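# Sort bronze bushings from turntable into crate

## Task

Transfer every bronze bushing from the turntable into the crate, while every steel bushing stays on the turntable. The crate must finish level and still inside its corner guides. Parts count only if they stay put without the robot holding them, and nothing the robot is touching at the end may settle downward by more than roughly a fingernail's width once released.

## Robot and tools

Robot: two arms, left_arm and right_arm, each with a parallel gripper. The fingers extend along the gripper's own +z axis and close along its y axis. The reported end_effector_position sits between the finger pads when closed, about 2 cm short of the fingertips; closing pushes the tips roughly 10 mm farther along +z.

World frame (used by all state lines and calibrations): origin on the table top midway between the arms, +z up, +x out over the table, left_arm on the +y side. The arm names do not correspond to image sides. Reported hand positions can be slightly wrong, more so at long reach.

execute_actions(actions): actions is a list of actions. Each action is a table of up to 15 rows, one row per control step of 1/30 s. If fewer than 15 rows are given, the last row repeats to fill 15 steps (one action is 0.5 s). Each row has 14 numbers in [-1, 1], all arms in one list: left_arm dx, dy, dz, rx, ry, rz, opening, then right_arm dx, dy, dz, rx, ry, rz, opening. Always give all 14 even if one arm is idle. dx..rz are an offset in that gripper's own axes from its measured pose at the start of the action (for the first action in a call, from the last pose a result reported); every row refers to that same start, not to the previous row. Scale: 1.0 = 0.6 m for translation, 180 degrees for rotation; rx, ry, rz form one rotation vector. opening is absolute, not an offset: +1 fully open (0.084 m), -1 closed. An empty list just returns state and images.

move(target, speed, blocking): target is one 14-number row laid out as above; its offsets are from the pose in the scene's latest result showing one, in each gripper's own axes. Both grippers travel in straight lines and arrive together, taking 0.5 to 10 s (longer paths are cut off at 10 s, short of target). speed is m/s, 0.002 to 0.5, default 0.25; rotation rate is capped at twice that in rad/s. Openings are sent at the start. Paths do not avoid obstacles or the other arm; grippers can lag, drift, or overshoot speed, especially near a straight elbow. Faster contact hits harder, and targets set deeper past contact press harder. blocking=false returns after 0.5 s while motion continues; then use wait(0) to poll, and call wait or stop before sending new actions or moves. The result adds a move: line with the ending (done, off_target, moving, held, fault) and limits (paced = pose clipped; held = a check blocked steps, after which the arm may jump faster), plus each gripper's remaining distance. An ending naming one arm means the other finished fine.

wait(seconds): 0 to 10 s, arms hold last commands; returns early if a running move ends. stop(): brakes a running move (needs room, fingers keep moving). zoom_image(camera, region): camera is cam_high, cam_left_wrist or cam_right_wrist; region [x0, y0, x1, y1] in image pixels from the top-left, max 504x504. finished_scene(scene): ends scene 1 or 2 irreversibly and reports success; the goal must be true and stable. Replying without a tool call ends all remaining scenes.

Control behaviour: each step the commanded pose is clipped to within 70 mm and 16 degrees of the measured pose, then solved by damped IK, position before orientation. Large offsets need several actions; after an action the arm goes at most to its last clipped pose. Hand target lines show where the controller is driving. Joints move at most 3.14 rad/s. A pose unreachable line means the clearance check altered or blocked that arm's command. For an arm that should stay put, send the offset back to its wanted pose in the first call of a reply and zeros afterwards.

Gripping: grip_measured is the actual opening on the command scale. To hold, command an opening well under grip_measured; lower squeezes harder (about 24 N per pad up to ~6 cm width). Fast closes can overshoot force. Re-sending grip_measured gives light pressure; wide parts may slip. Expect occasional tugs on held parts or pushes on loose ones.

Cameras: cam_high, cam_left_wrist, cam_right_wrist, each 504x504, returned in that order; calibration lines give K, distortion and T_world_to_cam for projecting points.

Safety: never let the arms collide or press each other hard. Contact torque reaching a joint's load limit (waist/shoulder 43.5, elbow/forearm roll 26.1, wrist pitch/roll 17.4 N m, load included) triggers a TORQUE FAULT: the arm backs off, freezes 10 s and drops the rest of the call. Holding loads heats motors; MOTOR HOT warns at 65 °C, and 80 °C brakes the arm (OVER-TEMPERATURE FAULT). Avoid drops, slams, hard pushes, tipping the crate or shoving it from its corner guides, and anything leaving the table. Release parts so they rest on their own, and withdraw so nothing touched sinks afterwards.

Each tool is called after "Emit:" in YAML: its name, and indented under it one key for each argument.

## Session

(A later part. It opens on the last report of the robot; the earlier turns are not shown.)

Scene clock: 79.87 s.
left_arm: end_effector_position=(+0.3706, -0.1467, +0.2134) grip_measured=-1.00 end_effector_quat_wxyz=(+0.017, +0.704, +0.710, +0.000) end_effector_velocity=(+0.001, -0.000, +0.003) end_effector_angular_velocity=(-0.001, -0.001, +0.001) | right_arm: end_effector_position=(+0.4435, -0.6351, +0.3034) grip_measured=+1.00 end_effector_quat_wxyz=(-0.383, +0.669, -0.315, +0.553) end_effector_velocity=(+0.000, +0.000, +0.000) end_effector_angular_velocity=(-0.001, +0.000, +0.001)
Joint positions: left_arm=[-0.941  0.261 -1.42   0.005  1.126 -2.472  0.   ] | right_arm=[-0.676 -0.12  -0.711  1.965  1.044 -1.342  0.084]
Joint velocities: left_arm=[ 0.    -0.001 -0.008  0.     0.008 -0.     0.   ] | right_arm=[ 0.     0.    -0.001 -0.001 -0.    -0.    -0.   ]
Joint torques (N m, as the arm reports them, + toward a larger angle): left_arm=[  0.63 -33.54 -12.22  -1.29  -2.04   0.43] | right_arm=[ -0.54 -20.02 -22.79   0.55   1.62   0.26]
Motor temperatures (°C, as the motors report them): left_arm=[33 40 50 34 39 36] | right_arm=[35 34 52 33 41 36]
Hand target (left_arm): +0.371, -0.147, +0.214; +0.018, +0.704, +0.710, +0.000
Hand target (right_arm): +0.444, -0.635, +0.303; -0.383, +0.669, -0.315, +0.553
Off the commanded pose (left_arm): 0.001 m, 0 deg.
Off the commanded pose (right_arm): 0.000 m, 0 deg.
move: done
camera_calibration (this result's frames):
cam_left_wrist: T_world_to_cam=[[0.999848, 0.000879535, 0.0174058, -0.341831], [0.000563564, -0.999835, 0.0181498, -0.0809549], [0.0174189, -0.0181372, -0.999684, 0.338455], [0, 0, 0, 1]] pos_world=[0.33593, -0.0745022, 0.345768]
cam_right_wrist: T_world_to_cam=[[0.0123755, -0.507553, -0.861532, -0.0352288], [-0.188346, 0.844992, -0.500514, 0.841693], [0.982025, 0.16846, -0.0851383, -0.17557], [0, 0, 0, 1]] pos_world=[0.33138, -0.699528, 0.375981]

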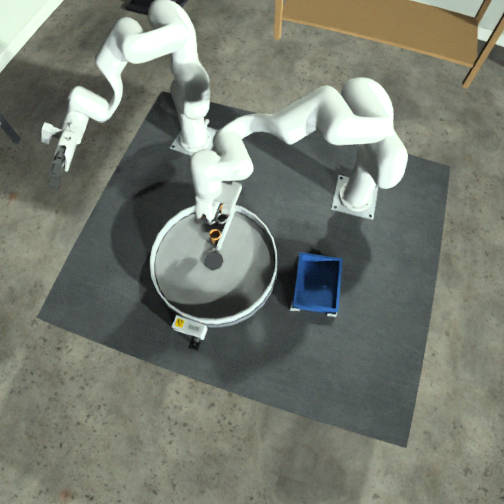

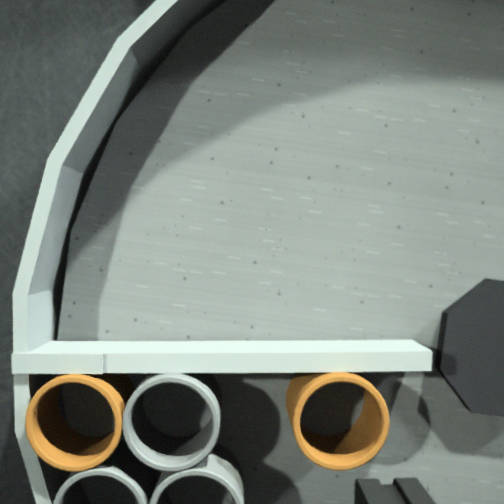

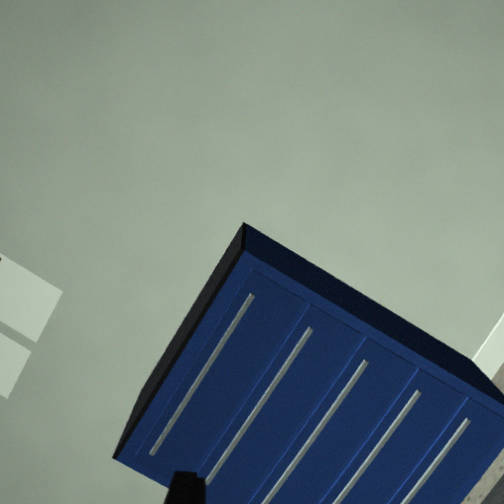

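Emit:
move:
  target: [0.012,-0.011,0.12,0.0055,0.006,0,0.4,0,0,0,0,0,0,1]
  speed: 0.2

Emit:
move:
  target: [0,0,0.07,0,0,0,0.4,0,0,0,0,0,0,1]
  speed: 0.05

Emit:
move:
  target: [0,0,0,0,0,0,-1,0,0,0,0,0,0,1]

Emit:
move:
  target: [0.018,0.0,-0.04,0.0055,0.006,0,-1,0,0,0,0,0,0,1]
  speed: 0.1

Emit:
move:
  target: [0,0,0,0,0,0,0.5,0,0,0,0,0,0,1]

Emit:
move:
  target: [0,0,0.072,0,0,0,0.5,0,0,0,0,0,0,1]
  speed: 0.07

Emit:
move:
  target: [0,0,0,0,0,0,-1,0,0,0,0,0,0,1]

Emit:
move:
  target: [0,0,-0.17,0,0,0,-1,0,0,0,0,0,0,1]
  speed: 0.12

Scene clock: 96.83 s.
left_arm: end_effector_position=(+0.3659, -0.1417, +0.1420) grip_measured=+0.39 end_effector_quat_wxyz=(+0.005, +0.704, +0.710, +0.001) end_effector_velocity=(-0.001, +0.002, -0.005) end_effector_angular_velocity=(+0.005, +0.005, +0.001) | right_arm: end_effector_position=(+0.4435, -0.6351, +0.3034) grip_measured=+1.00 end_effector_quat_wxyz=(-0.383, +0.669, -0.315, +0.553) end_effector_velocity=(-0.000, +0.001, -0.000) end_effector_angular_velocity=(+0.002, +0.000, +0.002)
Joint positions: left_arm=[-0.941  0.325 -1.304  0.003  0.97  -2.471  0.061] | right_arm=[-0.676 -0.12  -0.711  1.965  1.044 -1.342  0.084]
Joint velocities: left_arm=[ 0.001  0.006  0.006 -0.001 -0.004 -0.    -0.   ] | right_arm=[-0.     0.001  0.001 -0.001  0.002  0.001  0.   ]
Joint torques (N m, as the arm reports them, + toward a larger angle): left_arm=[ -0.03 -34.44 -11.52  -1.16  -2.1    0.18] | right_arm=[ -0.74 -20.27 -22.85   0.73   1.67   0.15]
Motor temperatures (°C, as the motors report them): left_arm=[33 40 51 34 39 36] | right_arm=[35 34 52 33 41 36]
Hand target (left_arm): +0.366, -0.141, +0.141; +0.004, +0.704, +0.710, +0.001
Hand target (right_arm): +0.444, -0.635, +0.303; -0.383, +0.669, -0.315, +0.553
Off the commanded pose (left_arm): 0.001 m, 0 deg.
Off the commanded pose (right_arm): 0.000 m, 0 deg.
move: done
camera_calibration (this result's frames):
cam_left_wrist: T_world_to_cam=[[0.999999, 0.00051969, 0.000902936, -0.333706], [0.000519042, -1, 0.000717202, -0.0722184], [0.000903308, -0.000716733, -0.999999, 0.27581], [0, 0, 0, 1]] pos_world=[0.333494, -0.0718472, 0.276163]
cam_right_wrist: T_world_to_cam=[[0.0123754, -0.507553, -0.861532, -0.0352288], [-0.188346, 0.844992, -0.500514, 0.841693], [0.982025, 0.16846, -0.0851384, -0.17557], [0, 0, 0, 1]] pos_world=[0.33138, -0.699528, 0.375981]

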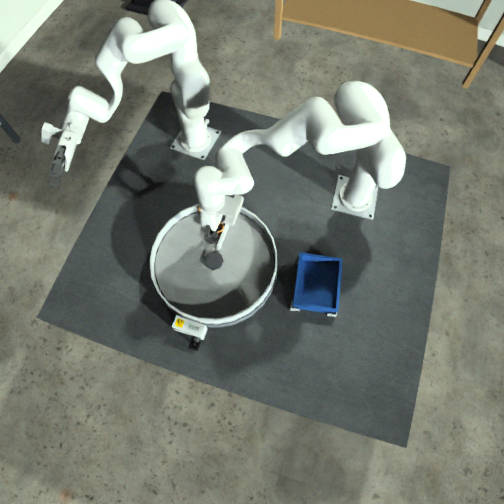

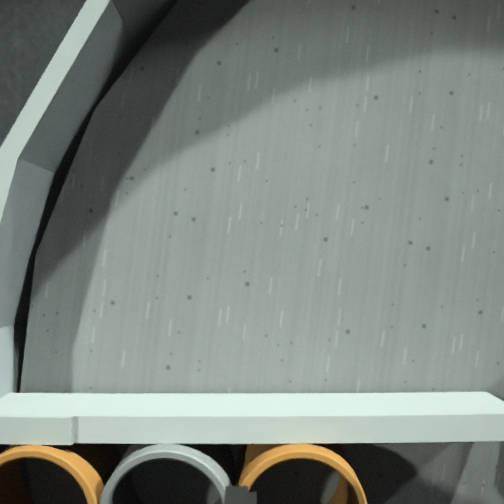

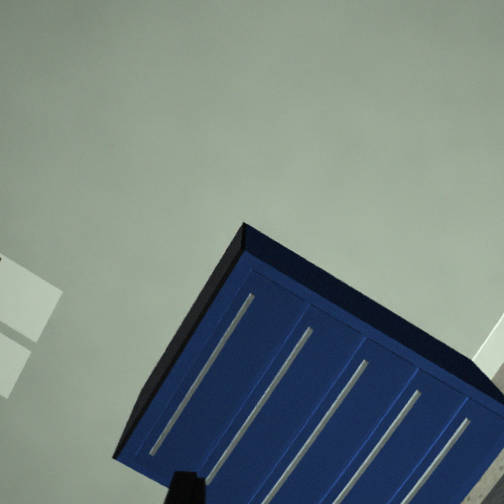

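Scene clock: 97.97 s.
left_arm: end_effector_position=(+0.3697, -0.1463, +0.1088) grip_measured=+0.40 end_effector_quat_wxyz=(+0.014, +0.704, +0.710, -0.000) end_effector_velocity=(-0.001, +0.000, -0.000) end_effector_angular_velocity=(+0.002, -0.001, -0.002) | right_arm: end_effector_position=(+0.4435, -0.6351, +0.3034) grip_measured=+1.00 end_effector_quat_wxyz=(-0.383, +0.669, -0.315, +0.553) end_effector_velocity=(-0.000, +0.000, +0.000) end_effector_angular_velocity=(-0.000, -0.000, -0.000)
Joint positions: left_arm=[-0.941  0.377 -1.272  0.003  0.866 -2.472  0.061] | right_arm=[-0.676 -0.12  -0.711  1.965  1.044 -1.342  0.084]
Joint velocities: left_arm=[-0.001 -0.     0.002  0.002 -0.001 -0.     0.   ] | right_arm=[-0.    -0.001  0.    -0.    -0.     0.    -0.   ]
Joint torques (N m, as the arm reports them, + toward a larger angle): left_arm=[-0.53 -5.99 -0.11 -0.78  0.39  0.27] | right_arm=[ -0.65 -20.04 -22.62   0.67   1.62   0.14]
Motor temperatures (°C, as the motors report them): left_arm=[33 40 51 34 39 36] | right_arm=[35 34 52 33 41 36]
Hand target (left_arm): +0.366, -0.142, +0.100; +0.005, +0.704, +0.710, +0.001
Hand target (right_arm): +0.444, -0.635, +0.303; -0.383, +0.669, -0.315, +0.553
Off the commanded pose (left_arm): 0.010 m, 1 deg.
Off the commanded pose (right_arm): 0.000 m, 0 deg.
move: off_target (left_arm)
camera_calibration (this result's frames):
cam_left_wrist: T_world_to_cam=[[0.99992, 0.000858511, 0.0126536, -0.338631], [0.000656622, -0.999873, 0.0159506, -0.0784851], [0.0126657, -0.015941, -0.999793, 0.235981], [0, 0, 0, 1]] pos_world=[0.335666, -0.0744226, 0.241469]
cam_right_wrist: T_world_to_cam=[[0.0123755, -0.507553, -0.861532, -0.0352288], [-0.188346, 0.844992, -0.500514, 0.841693], [0.982025, 0.16846, -0.0851383, -0.17557], [0, 0, 0, 1]] pos_world=[0.33138, -0.699528, 0.375981]

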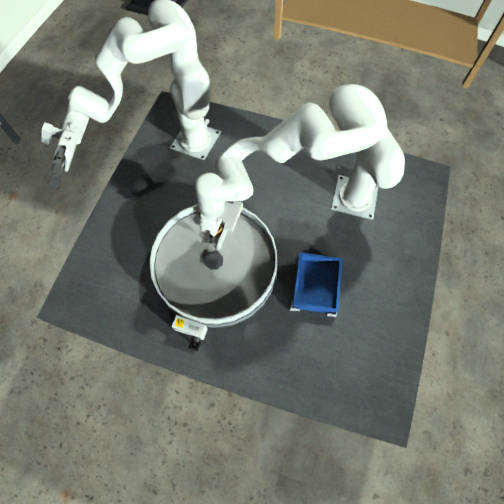

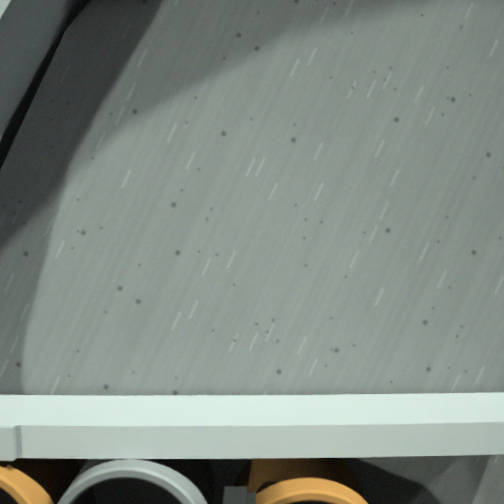

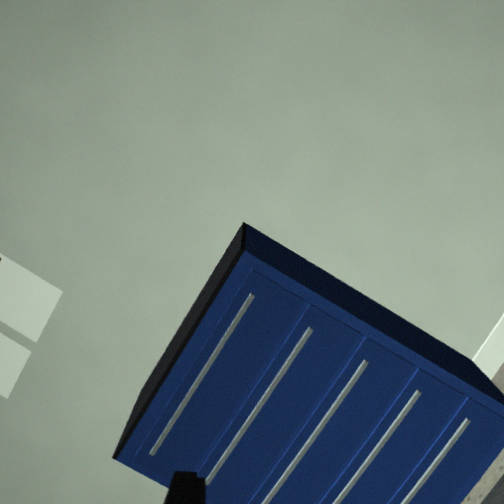

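Scene clock: 98.60 s.
left_arm: end_effector_position=(+0.3713, -0.1477, +0.1125) grip_measured=-1.00 end_effector_quat_wxyz=(+0.018, +0.704, +0.710, -0.001) end_effector_velocity=(-0.001, -0.001, +0.000) end_effector_angular_velocity=(-0.002, +0.001, +0.001) | right_arm: end_effector_position=(+0.4435, -0.6351, +0.3034) grip_measured=+1.00 end_effector_quat_wxyz=(-0.383, +0.669, -0.315, +0.553) end_effector_velocity=(+0.000, +0.000, +0.000) end_effector_angular_velocity=(-0.002, -0.001, +0.001)
Joint positions: left_arm=[-0.941  0.373 -1.276  0.004  0.866 -2.472  0.   ] | right_arm=[-0.676 -0.12  -0.711  1.965  1.044 -1.342  0.084]
Joint velocities: left_arm=[-0.001 -0.     0.    -0.002 -0.001 -0.     0.   ] | right_arm=[-0.    -0.    -0.001 -0.     0.001 -0.002  0.   ]
Joint torques (N m, as the arm reports them, + toward a larger angle): left_arm=[ -0.11 -11.1   -1.73  -1.03   0.38   0.26] | right_arm=[ -0.45 -19.81 -22.71   0.68   1.58   0.21]
Motor temperatures (°C, as the motors report them): left_arm=[33 40 50 34 39 36] | right_arm=[35 34 52 33 41 36]
Hand target (left_arm): +0.370, -0.146, +0.109; +0.014, +0.704, +0.710, -0.000
Hand target (right_arm): +0.444, -0.635, +0.303; -0.383, +0.669, -0.315, +0.553
Off the commanded pose (left_arm): 0.004 m, 0 deg.
Off the commanded pose (right_arm): 0.000 m, 0 deg.
move: off_target (left_arm)
camera_calibration (this result's frames):
cam_left_wrist: T_world_to_cam=[[0.999842, 0.00116882, 0.017742, -0.340742], [0.000783921, -0.999765, 0.021686, -0.0806239], [0.0177632, -0.0216686, -0.999607, 0.236899], [0, 0, 0, 1]] pos_world=[0.336543, -0.0750734, 0.2446]
cam_right_wrist: T_world_to_cam=[[0.0123755, -0.507553, -0.861532, -0.0352288], [-0.188346, 0.844992, -0.500514, 0.841693], [0.982025, 0.16846, -0.0851384, -0.17557], [0, 0, 0, 1]] pos_world=[0.33138, -0.699528, 0.375981]

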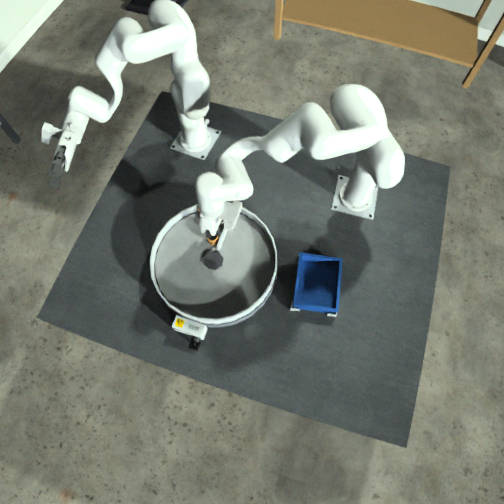

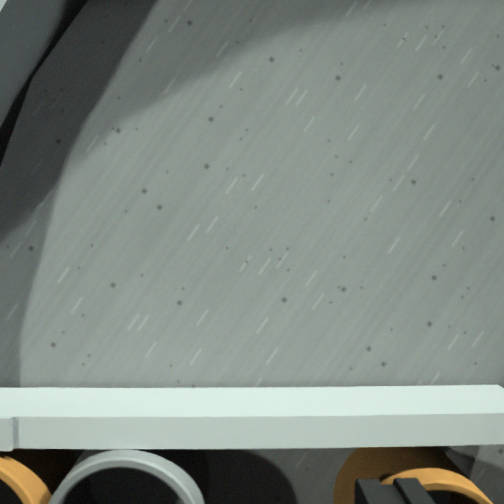

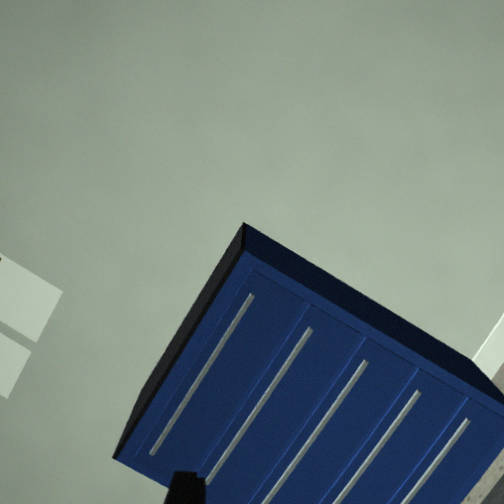

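Scene clock: 99.43 s.
left_arm: end_effector_position=(+0.3703, -0.1360, +0.1354) grip_measured=-1.00 end_effector_quat_wxyz=(+0.005, +0.704, +0.710, -0.000) end_effector_velocity=(+0.002, -0.001, +0.005) end_effector_angular_velocity=(-0.006, -0.005, +0.001) | right_arm: end_effector_position=(+0.4435, -0.6351, +0.3034) grip_measured=+1.00 end_effector_quat_wxyz=(-0.383, +0.669, -0.315, +0.553) end_effector_velocity=(+0.000, -0.000, +0.000) end_effector_angular_velocity=(-0.001, -0.000, -0.001)
Joint positions: left_arm=[-0.928  0.328 -1.289  0.001  0.951 -2.457  0.   ] | right_arm=[-0.676 -0.12  -0.711  1.965  1.044 -1.342  0.084]
Joint velocities: left_arm=[ 0.001 -0.005 -0.005  0.     0.003  0.     0.   ] | right_arm=[-0.     0.    -0.     0.    -0.001 -0.001  0.   ]
Joint torques (N m, as the arm reports them, + toward a larger angle): left_arm=[  0.35 -33.6  -12.11  -1.01  -2.03  -0.03] | right_arm=[ -0.61 -19.9  -22.67   0.64   1.68   0.09]
Motor temperatures (°C, as the motors report them): left_arm=[33 40 50 34 39 36] | right_arm=[35 34 52 33 41 36]
Hand target (left_arm): +0.371, -0.136, +0.136; +0.005, +0.704, +0.710, -0.000
Hand target (right_arm): +0.444, -0.635, +0.303; -0.383, +0.669, -0.315, +0.553
Off the commanded pose (left_arm): 0.001 m, 0 deg.
Off the commanded pose (right_arm): 0.000 m, 0 deg.
move: done
camera_calibration (this result's frames):
cam_left_wrist: T_world_to_cam=[[0.999999, 0.00102555, -0.000524605, -0.337821], [0.00102647, -0.999998, 0.00175268, -0.0667905], [-0.000522806, -0.00175322, -0.999998, 0.269573], [0, 0, 0, 1]] pos_world=[0.338031, -0.0659713, 0.269512]
cam_right_wrist: T_world_to_cam=[[0.0123754, -0.507553, -0.861532, -0.0352287], [-0.188346, 0.844992, -0.500514, 0.841693], [0.982025, 0.16846, -0.0851385, -0.17557], [0, 0, 0, 1]] pos_world=[0.33138, -0.699528, 0.37598]

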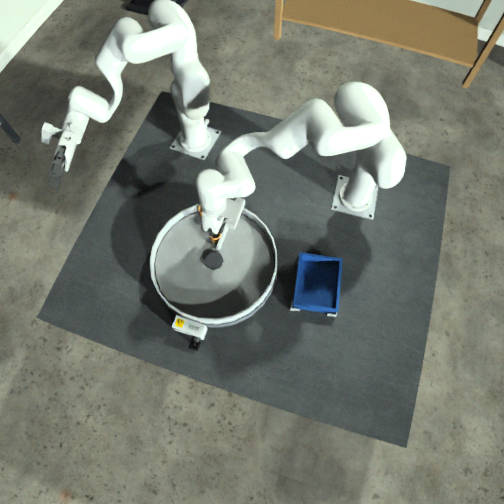

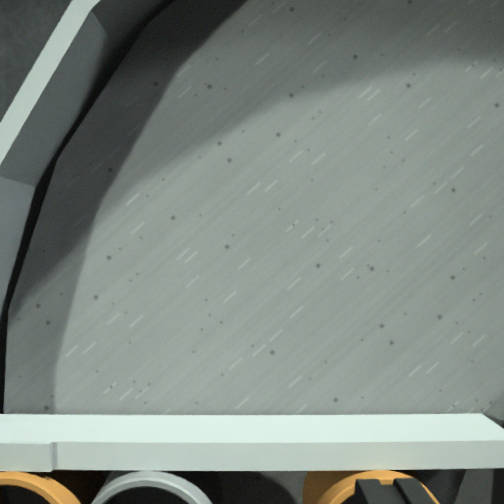

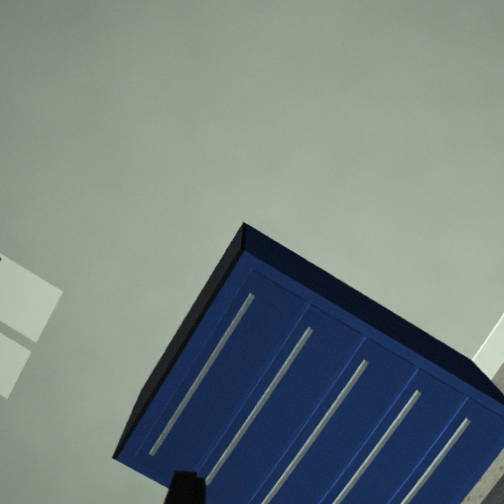

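Scene clock: 100.03 s.
left_arm: end_effector_position=(+0.3703, -0.1360, +0.1354) grip_measured=+0.49 end_effector_quat_wxyz=(+0.005, +0.704, +0.710, -0.000) end_effector_velocity=(+0.000, -0.000, +0.000) end_effector_angular_velocity=(-0.000, -0.001, -0.001) | right_arm: end_effector_position=(+0.4435, -0.6351, +0.3034) grip_measured=+1.00 end_effector_quat_wxyz=(-0.383, +0.669, -0.315, +0.553) end_effector_velocity=(+0.000, +0.000, +0.001) end_effector_angular_velocity=(-0.003, -0.001, +0.002)
Joint positions: left_arm=[-0.928  0.328 -1.289  0.001  0.951 -2.457  0.065] | right_arm=[-0.676 -0.12  -0.711  1.965  1.044 -1.342  0.084]
Joint velocities: left_arm=[-0.    -0.    -0.001  0.    -0.     0.     0.   ] | right_arm=[ 0.    -0.001 -0.    -0.001  0.001 -0.002 -0.   ]
Joint torques (N m, as the arm reports them, + toward a larger angle): left_arm=[ -0.54 -34.62 -11.75  -0.84  -2.05   0.15] | right_arm=[ -0.72 -19.72 -22.85   0.54   1.64   0.16]
Motor temperatures (°C, as the motors report them): left_arm=[33 40 50 34 39 36] | right_arm=[35 34 52 33 41 36]
Hand target (left_arm): +0.370, -0.136, +0.135; +0.005, +0.704, +0.710, -0.000
Hand target (right_arm): +0.444, -0.635, +0.303; -0.383, +0.669, -0.315, +0.553
Off the commanded pose (left_arm): 0.000 m, 0 deg.
Off the commanded pose (right_arm): 0.000 m, 0 deg.
move: done
camera_calibration (this result's frames):
cam_left_wrist: T_world_to_cam=[[0.999999, 0.0010233, -0.000555, -0.337809], [0.00102425, -0.999998, 0.00171576, -0.0667764], [-0.000553243, -0.00171633, -0.999998, 0.269567], [0, 0, 0, 1]] pos_world=[0.338027, -0.065968, 0.269494]
cam_right_wrist: T_world_to_cam=[[0.0123756, -0.507553, -0.861532, -0.0352288], [-0.188346, 0.844992, -0.500514, 0.841693], [0.982025, 0.168461, -0.0851384, -0.17557], [0, 0, 0, 1]] pos_world=[0.33138, -0.699527, 0.375981]

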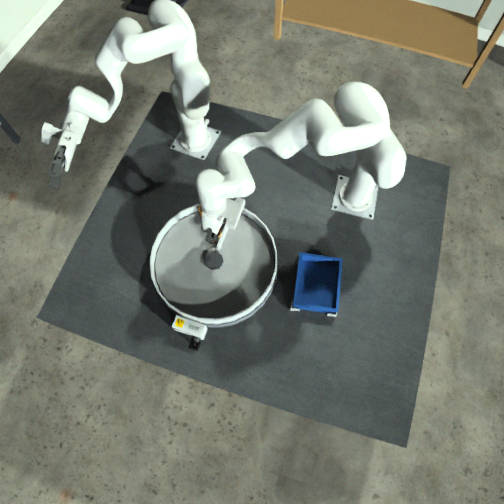

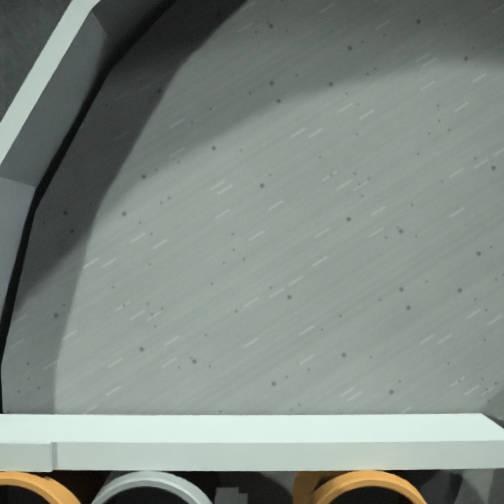

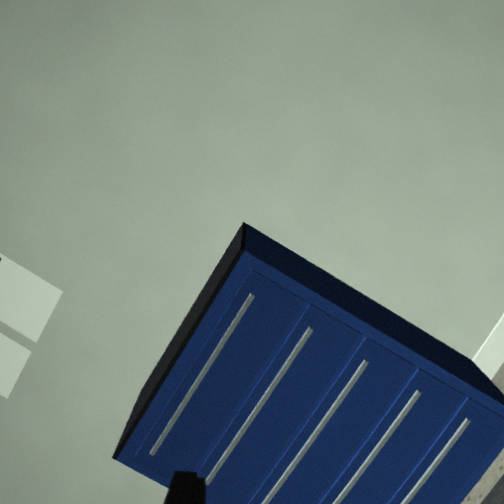

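Scene clock: 101.00 s.
left_arm: end_effector_position=(+0.3733, -0.1396, +0.1009) grip_measured=+0.51 end_effector_quat_wxyz=(+0.013, +0.704, +0.710, -0.001) end_effector_velocity=(-0.000, +0.001, +0.001) end_effector_angular_velocity=(-0.009, -0.007, +0.002) | right_arm: end_effector_position=(+0.4435, -0.6351, +0.3034) grip_measured=+1.00 end_effector_quat_wxyz=(-0.383, +0.669, -0.315, +0.553) end_effector_velocity=(-0.000, -0.000, -0.000) end_effector_angular_velocity=(-0.001, +0.001, -0.000)
Joint positions: left_arm=[-0.928  0.382 -1.255  0.001  0.847 -2.457  0.065] | right_arm=[-0.676 -0.12  -0.711  1.965  1.044 -1.342  0.084]
Joint velocities: left_arm=[ 0.001 -0.011  0.017 -0.001 -0.017 -0.001 -0.   ] | right_arm=[ 0.    -0.    -0.    -0.001 -0.002  0.    -0.   ]
Joint torques (N m, as the arm reports them, + toward a larger angle): left_arm=[ 0.18 -2.31 -1.49 -1.4  -2.82  0.12] | right_arm=[ -0.76 -19.93 -22.89   0.56   1.6    0.15]
Motor temperatures (°C, as the motors report them): left_arm=[33 40 50 34 39 36] | right_arm=[35 34 52 33 41 36]
Hand target (left_arm): +0.371, -0.136, +0.092; +0.005, +0.704, +0.710, -0.000
Hand target (right_arm): +0.444, -0.635, +0.303; -0.383, +0.669, -0.315, +0.553
Off the commanded pose (left_arm): 0.010 m, 1 deg.
Off the commanded pose (right_arm): 0.000 m, 0 deg.
move: off_target (left_arm)
camera_calibration (this result's frames):
cam_left_wrist: T_world_to_cam=[[0.999949, 0.000877364, 0.0100363, -0.341877], [0.000730501, -0.999893, 0.0146276, -0.0715427], [0.010048, -0.0146195, -0.999843, 0.229287], [0, 0, 0, 1]] pos_world=[0.339608, -0.067883, 0.233729]
cam_right_wrist: T_world_to_cam=[[0.0123756, -0.507553, -0.861532, -0.0352289], [-0.188346, 0.844992, -0.500514, 0.841693], [0.982025, 0.16846, -0.0851383, -0.17557], [0, 0, 0, 1]] pos_world=[0.33138, -0.699528, 0.375981]

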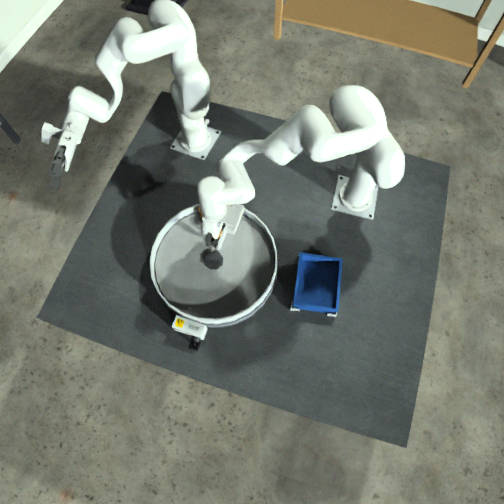

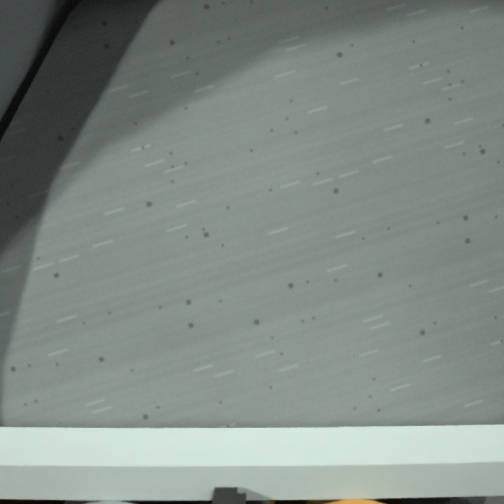

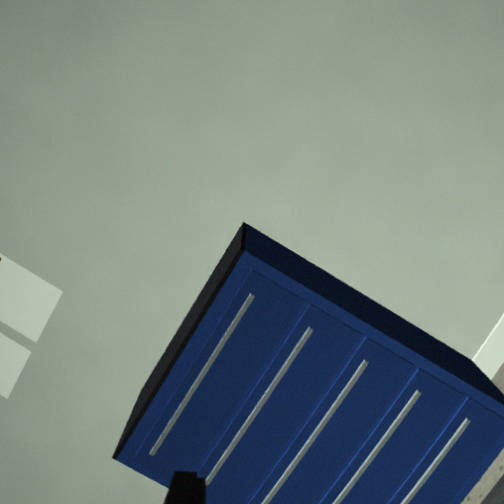

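Scene clock: 101.50 s.
left_arm: end_effector_position=(+0.3723, -0.1420, +0.0997) grip_measured=-0.15 end_effector_quat_wxyz=(+0.015, +0.705, +0.709, -0.002) end_effector_velocity=(+0.001, -0.000, +0.002) end_effector_angular_velocity=(-0.005, -0.005, +0.002) | right_arm: end_effector_position=(+0.4435, -0.6351, +0.3034) grip_measured=+1.00 end_effector_quat_wxyz=(-0.383, +0.669, -0.315, +0.553) end_effector_velocity=(-0.000, +0.000, -0.000) end_effector_angular_velocity=(+0.001, +0.000, +0.000)
Joint positions: left_arm=[-0.932  0.385 -1.255 -0.001  0.839 -2.457  0.038] | right_arm=[-0.676 -0.12  -0.711  1.965  1.044 -1.342  0.084]
Joint velocities: left_arm=[ 0.001 -0.005  0.003  0.001 -0.006 -0.001 -0.   ] | right_arm=[-0.    -0.001  0.001 -0.     0.     0.001  0.   ]
Joint torques (N m, as the arm reports them, + toward a larger angle): left_arm=[ 13.68 -33.44  -3.78   2.74   6.74   0.04] | right_arm=[ -0.89 -19.85 -22.75   0.48   1.57   0.27]
Motor temperatures (°C, as the motors report them): left_arm=[33 40 50 34 40 36] | right_arm=[35 34 52 33 41 36]
Hand target (left_arm): +0.373, -0.140, +0.101; +0.013, +0.704, +0.710, -0.001
Hand target (right_arm): +0.444, -0.635, +0.303; -0.383, +0.669, -0.315, +0.553
Off the commanded pose (left_arm): 0.003 m, 0 deg.
Off the commanded pose (right_arm): 0.000 m, 0 deg.
move: done
camera_calibration (this result's frames):
cam_left_wrist: T_world_to_cam=[[0.999931, -0.00161808, 0.011637, -0.34135], [-0.00183611, -0.999823, 0.0187502, -0.0733608], [0.0116046, -0.0187703, -0.999756, 0.226893], [0, 0, 0, 1]] pos_world=[0.338559, -0.0696413, 0.232186]
cam_right_wrist: T_world_to_cam=[[0.0123753, -0.507553, -0.861532, -0.0352288], [-0.188346, 0.844992, -0.500514, 0.841693], [0.982025, 0.16846, -0.0851385, -0.17557], [0, 0, 0, 1]] pos_world=[0.33138, -0.699528, 0.375981]

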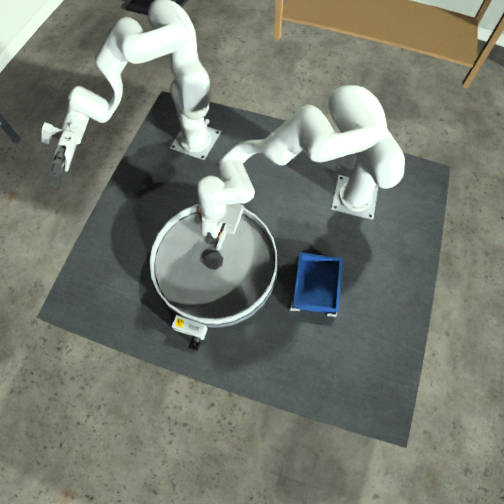

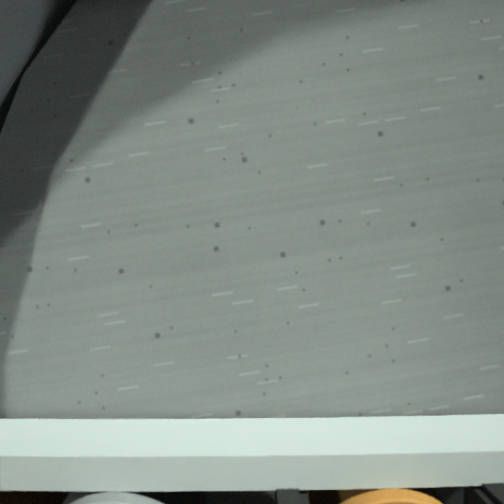

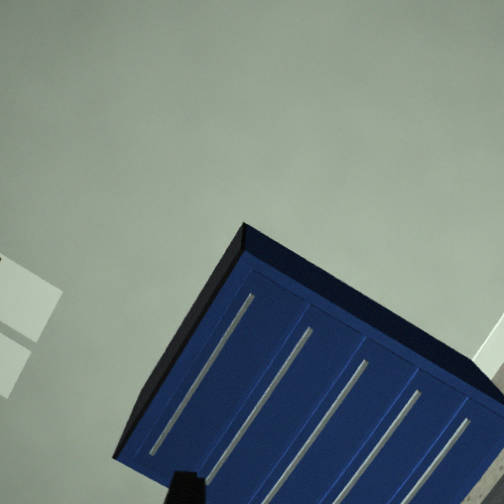

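Scene clock: 102.73 s.
left_arm: end_effector_position=(+0.3702, -0.1390, +0.2007) grip_measured=-0.15 end_effector_quat_wxyz=(+0.014, +0.705, +0.709, -0.002) end_effector_velocity=(-0.000, -0.001, +0.003) end_effector_angular_velocity=(-0.001, -0.000, -0.001) | right_arm: end_effector_position=(+0.4435, -0.6351, +0.3034) grip_measured=+1.00 end_effector_quat_wxyz=(-0.383, +0.669, -0.315, +0.553) end_effector_velocity=(+0.000, +0.001, +0.000) end_effector_angular_velocity=(+0.001, -0.001, +0.001)
Joint positions: left_arm=[-0.931  0.252 -1.373 -0.     1.092 -2.457  0.038] | right_arm=[-0.676 -0.12  -0.711  1.965  1.044 -1.342  0.084]
Joint velocities: left_arm=[-0.001 -0.001 -0.007 -0.     0.008  0.    -0.   ] | right_arm=[ 0.    -0.     0.001  0.001  0.002 -0.     0.   ]
Joint torques (N m, as the arm reports them, + toward a larger angle): left_arm=[  0.21 -34.05 -12.72  -1.03  -2.07   0.01] | right_arm=[ -0.71 -20.12 -22.72   0.79   1.56   0.17]
Motor temperatures (°C, as the motors report them): left_arm=[33 40 50 34 40 36] | right_arm=[35 34 52 33 41 36]
Hand target (left_arm): +0.370, -0.139, +0.202; +0.015, +0.705, +0.709, -0.002
Hand target (right_arm): +0.444, -0.635, +0.303; -0.383, +0.669, -0.315, +0.553
Off the commanded pose (left_arm): 0.001 m, 0 deg.
Off the commanded pose (right_arm): 0.000 m, 0 deg.
move: done
camera_calibration (this result's frames):
cam_left_wrist: T_world_to_cam=[[0.99994, -0.00126619, 0.010892, -0.340237], [-0.00145646, -0.999846, 0.0174784, -0.072169], [0.0108682, -0.0174932, -0.999788, 0.32841], [0, 0, 0, 1]] pos_world=[0.336542, -0.0668437, 0.333307]
cam_right_wrist: T_world_to_cam=[[0.0123753, -0.507553, -0.861532, -0.0352287], [-0.188346, 0.844992, -0.500514, 0.841693], [0.982025, 0.16846, -0.0851385, -0.17557], [0, 0, 0, 1]] pos_world=[0.33138, -0.699528, 0.375981]

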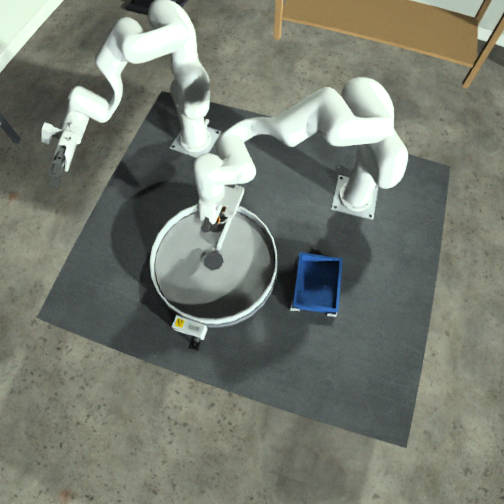

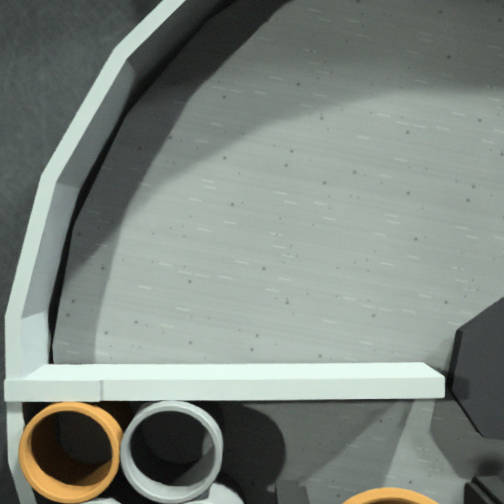

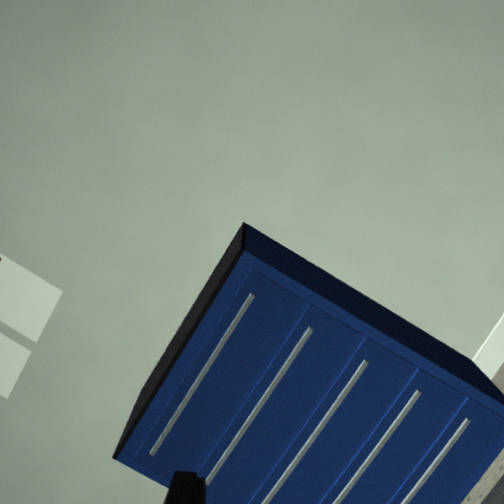

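Emit:
move:
  target: [0.64,0.06,0.05,0,0,0,-1,0,0,0,0,0,0,1]
  speed: 0.25

Scene clock: 109.87 s.
left_arm: end_effector_position=(+0.4045, +0.2437, +0.1620) grip_measured=-0.15 end_effector_quat_wxyz=(+0.014, +0.705, +0.709, -0.002) end_effector_velocity=(-0.001, +0.002, -0.001) end_effector_angular_velocity=(-0.001, +0.004, -0.000) | right_arm: end_effector_position=(+0.4435, -0.6351, +0.3034) grip_measured=+1.00 end_effector_quat_wxyz=(-0.383, +0.669, -0.315, +0.553) end_effector_velocity=(+0.000, -0.000, +0.001) end_effector_angular_velocity=(+0.000, -0.001, -0.000)
Joint positions: left_arm=[-0.145 -0.241 -0.685 -0.025  0.906 -1.655  0.038] | right_arm=[-0.676 -0.12  -0.711  1.965  1.044 -1.342  0.084]
Joint velocities: left_arm=[ 0.005  0.001  0.002 -0.002  0.001  0.007 -0.   ] | right_arm=[-0.    -0.    -0.001  0.     0.     0.001 -0.   ]
Joint torques (N m, as the arm reports them, + toward a larger angle): left_arm=[ -0.23 -19.79 -11.76  -1.21  -2.14  -0.01] | right_arm=[ -0.57 -20.23 -22.53   0.5    1.72   0.19]
Motor temperatures (°C, as the motors report them): left_arm=[33 40 51 34 40 36] | right_arm=[35 34 52 33 41 36]
Hand target (left_arm): +0.405, +0.244, +0.162; +0.014, +0.705, +0.709, -0.002
Hand target (right_arm): +0.444, -0.635, +0.303; -0.383, +0.669, -0.315, +0.553
Off the commanded pose (left_arm): 0.001 m, 0 deg.
Off the commanded pose (right_arm): 0.000 m, 0 deg.
move: done
camera_calibration (this result's frames):
cam_left_wrist: T_world_to_cam=[[0.999946, -0.00211846, 0.0101621, -0.373312], [-0.00228706, -0.999859, 0.0166078, 0.311684], [0.0101255, -0.0166301, -0.99981, 0.296129], [0, 0, 0, 1]] pos_world=[0.371007, 0.315774, 0.294691]
cam_right_wrist: T_world_to_cam=[[0.0123752, -0.507552, -0.861532, -0.0352286], [-0.188346, 0.844992, -0.500514, 0.841693], [0.982025, 0.16846, -0.0851385, -0.17557], [0, 0, 0, 1]] pos_world=[0.33138, -0.699528, 0.37598]

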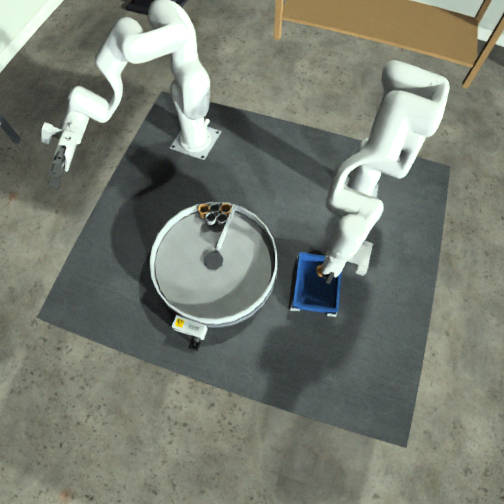

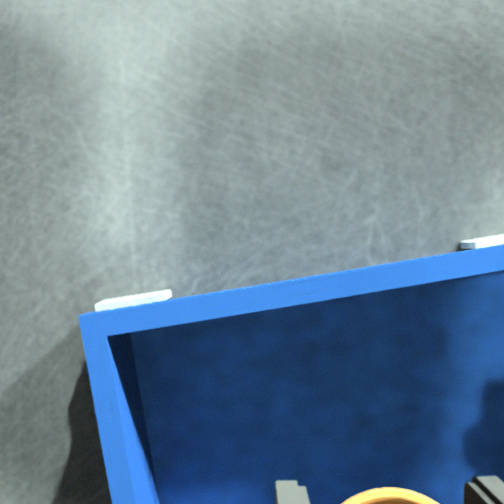

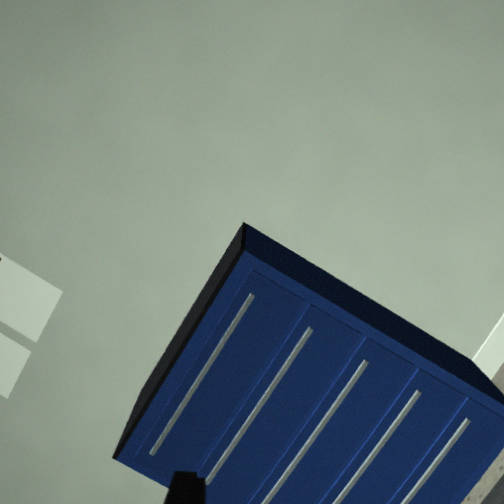

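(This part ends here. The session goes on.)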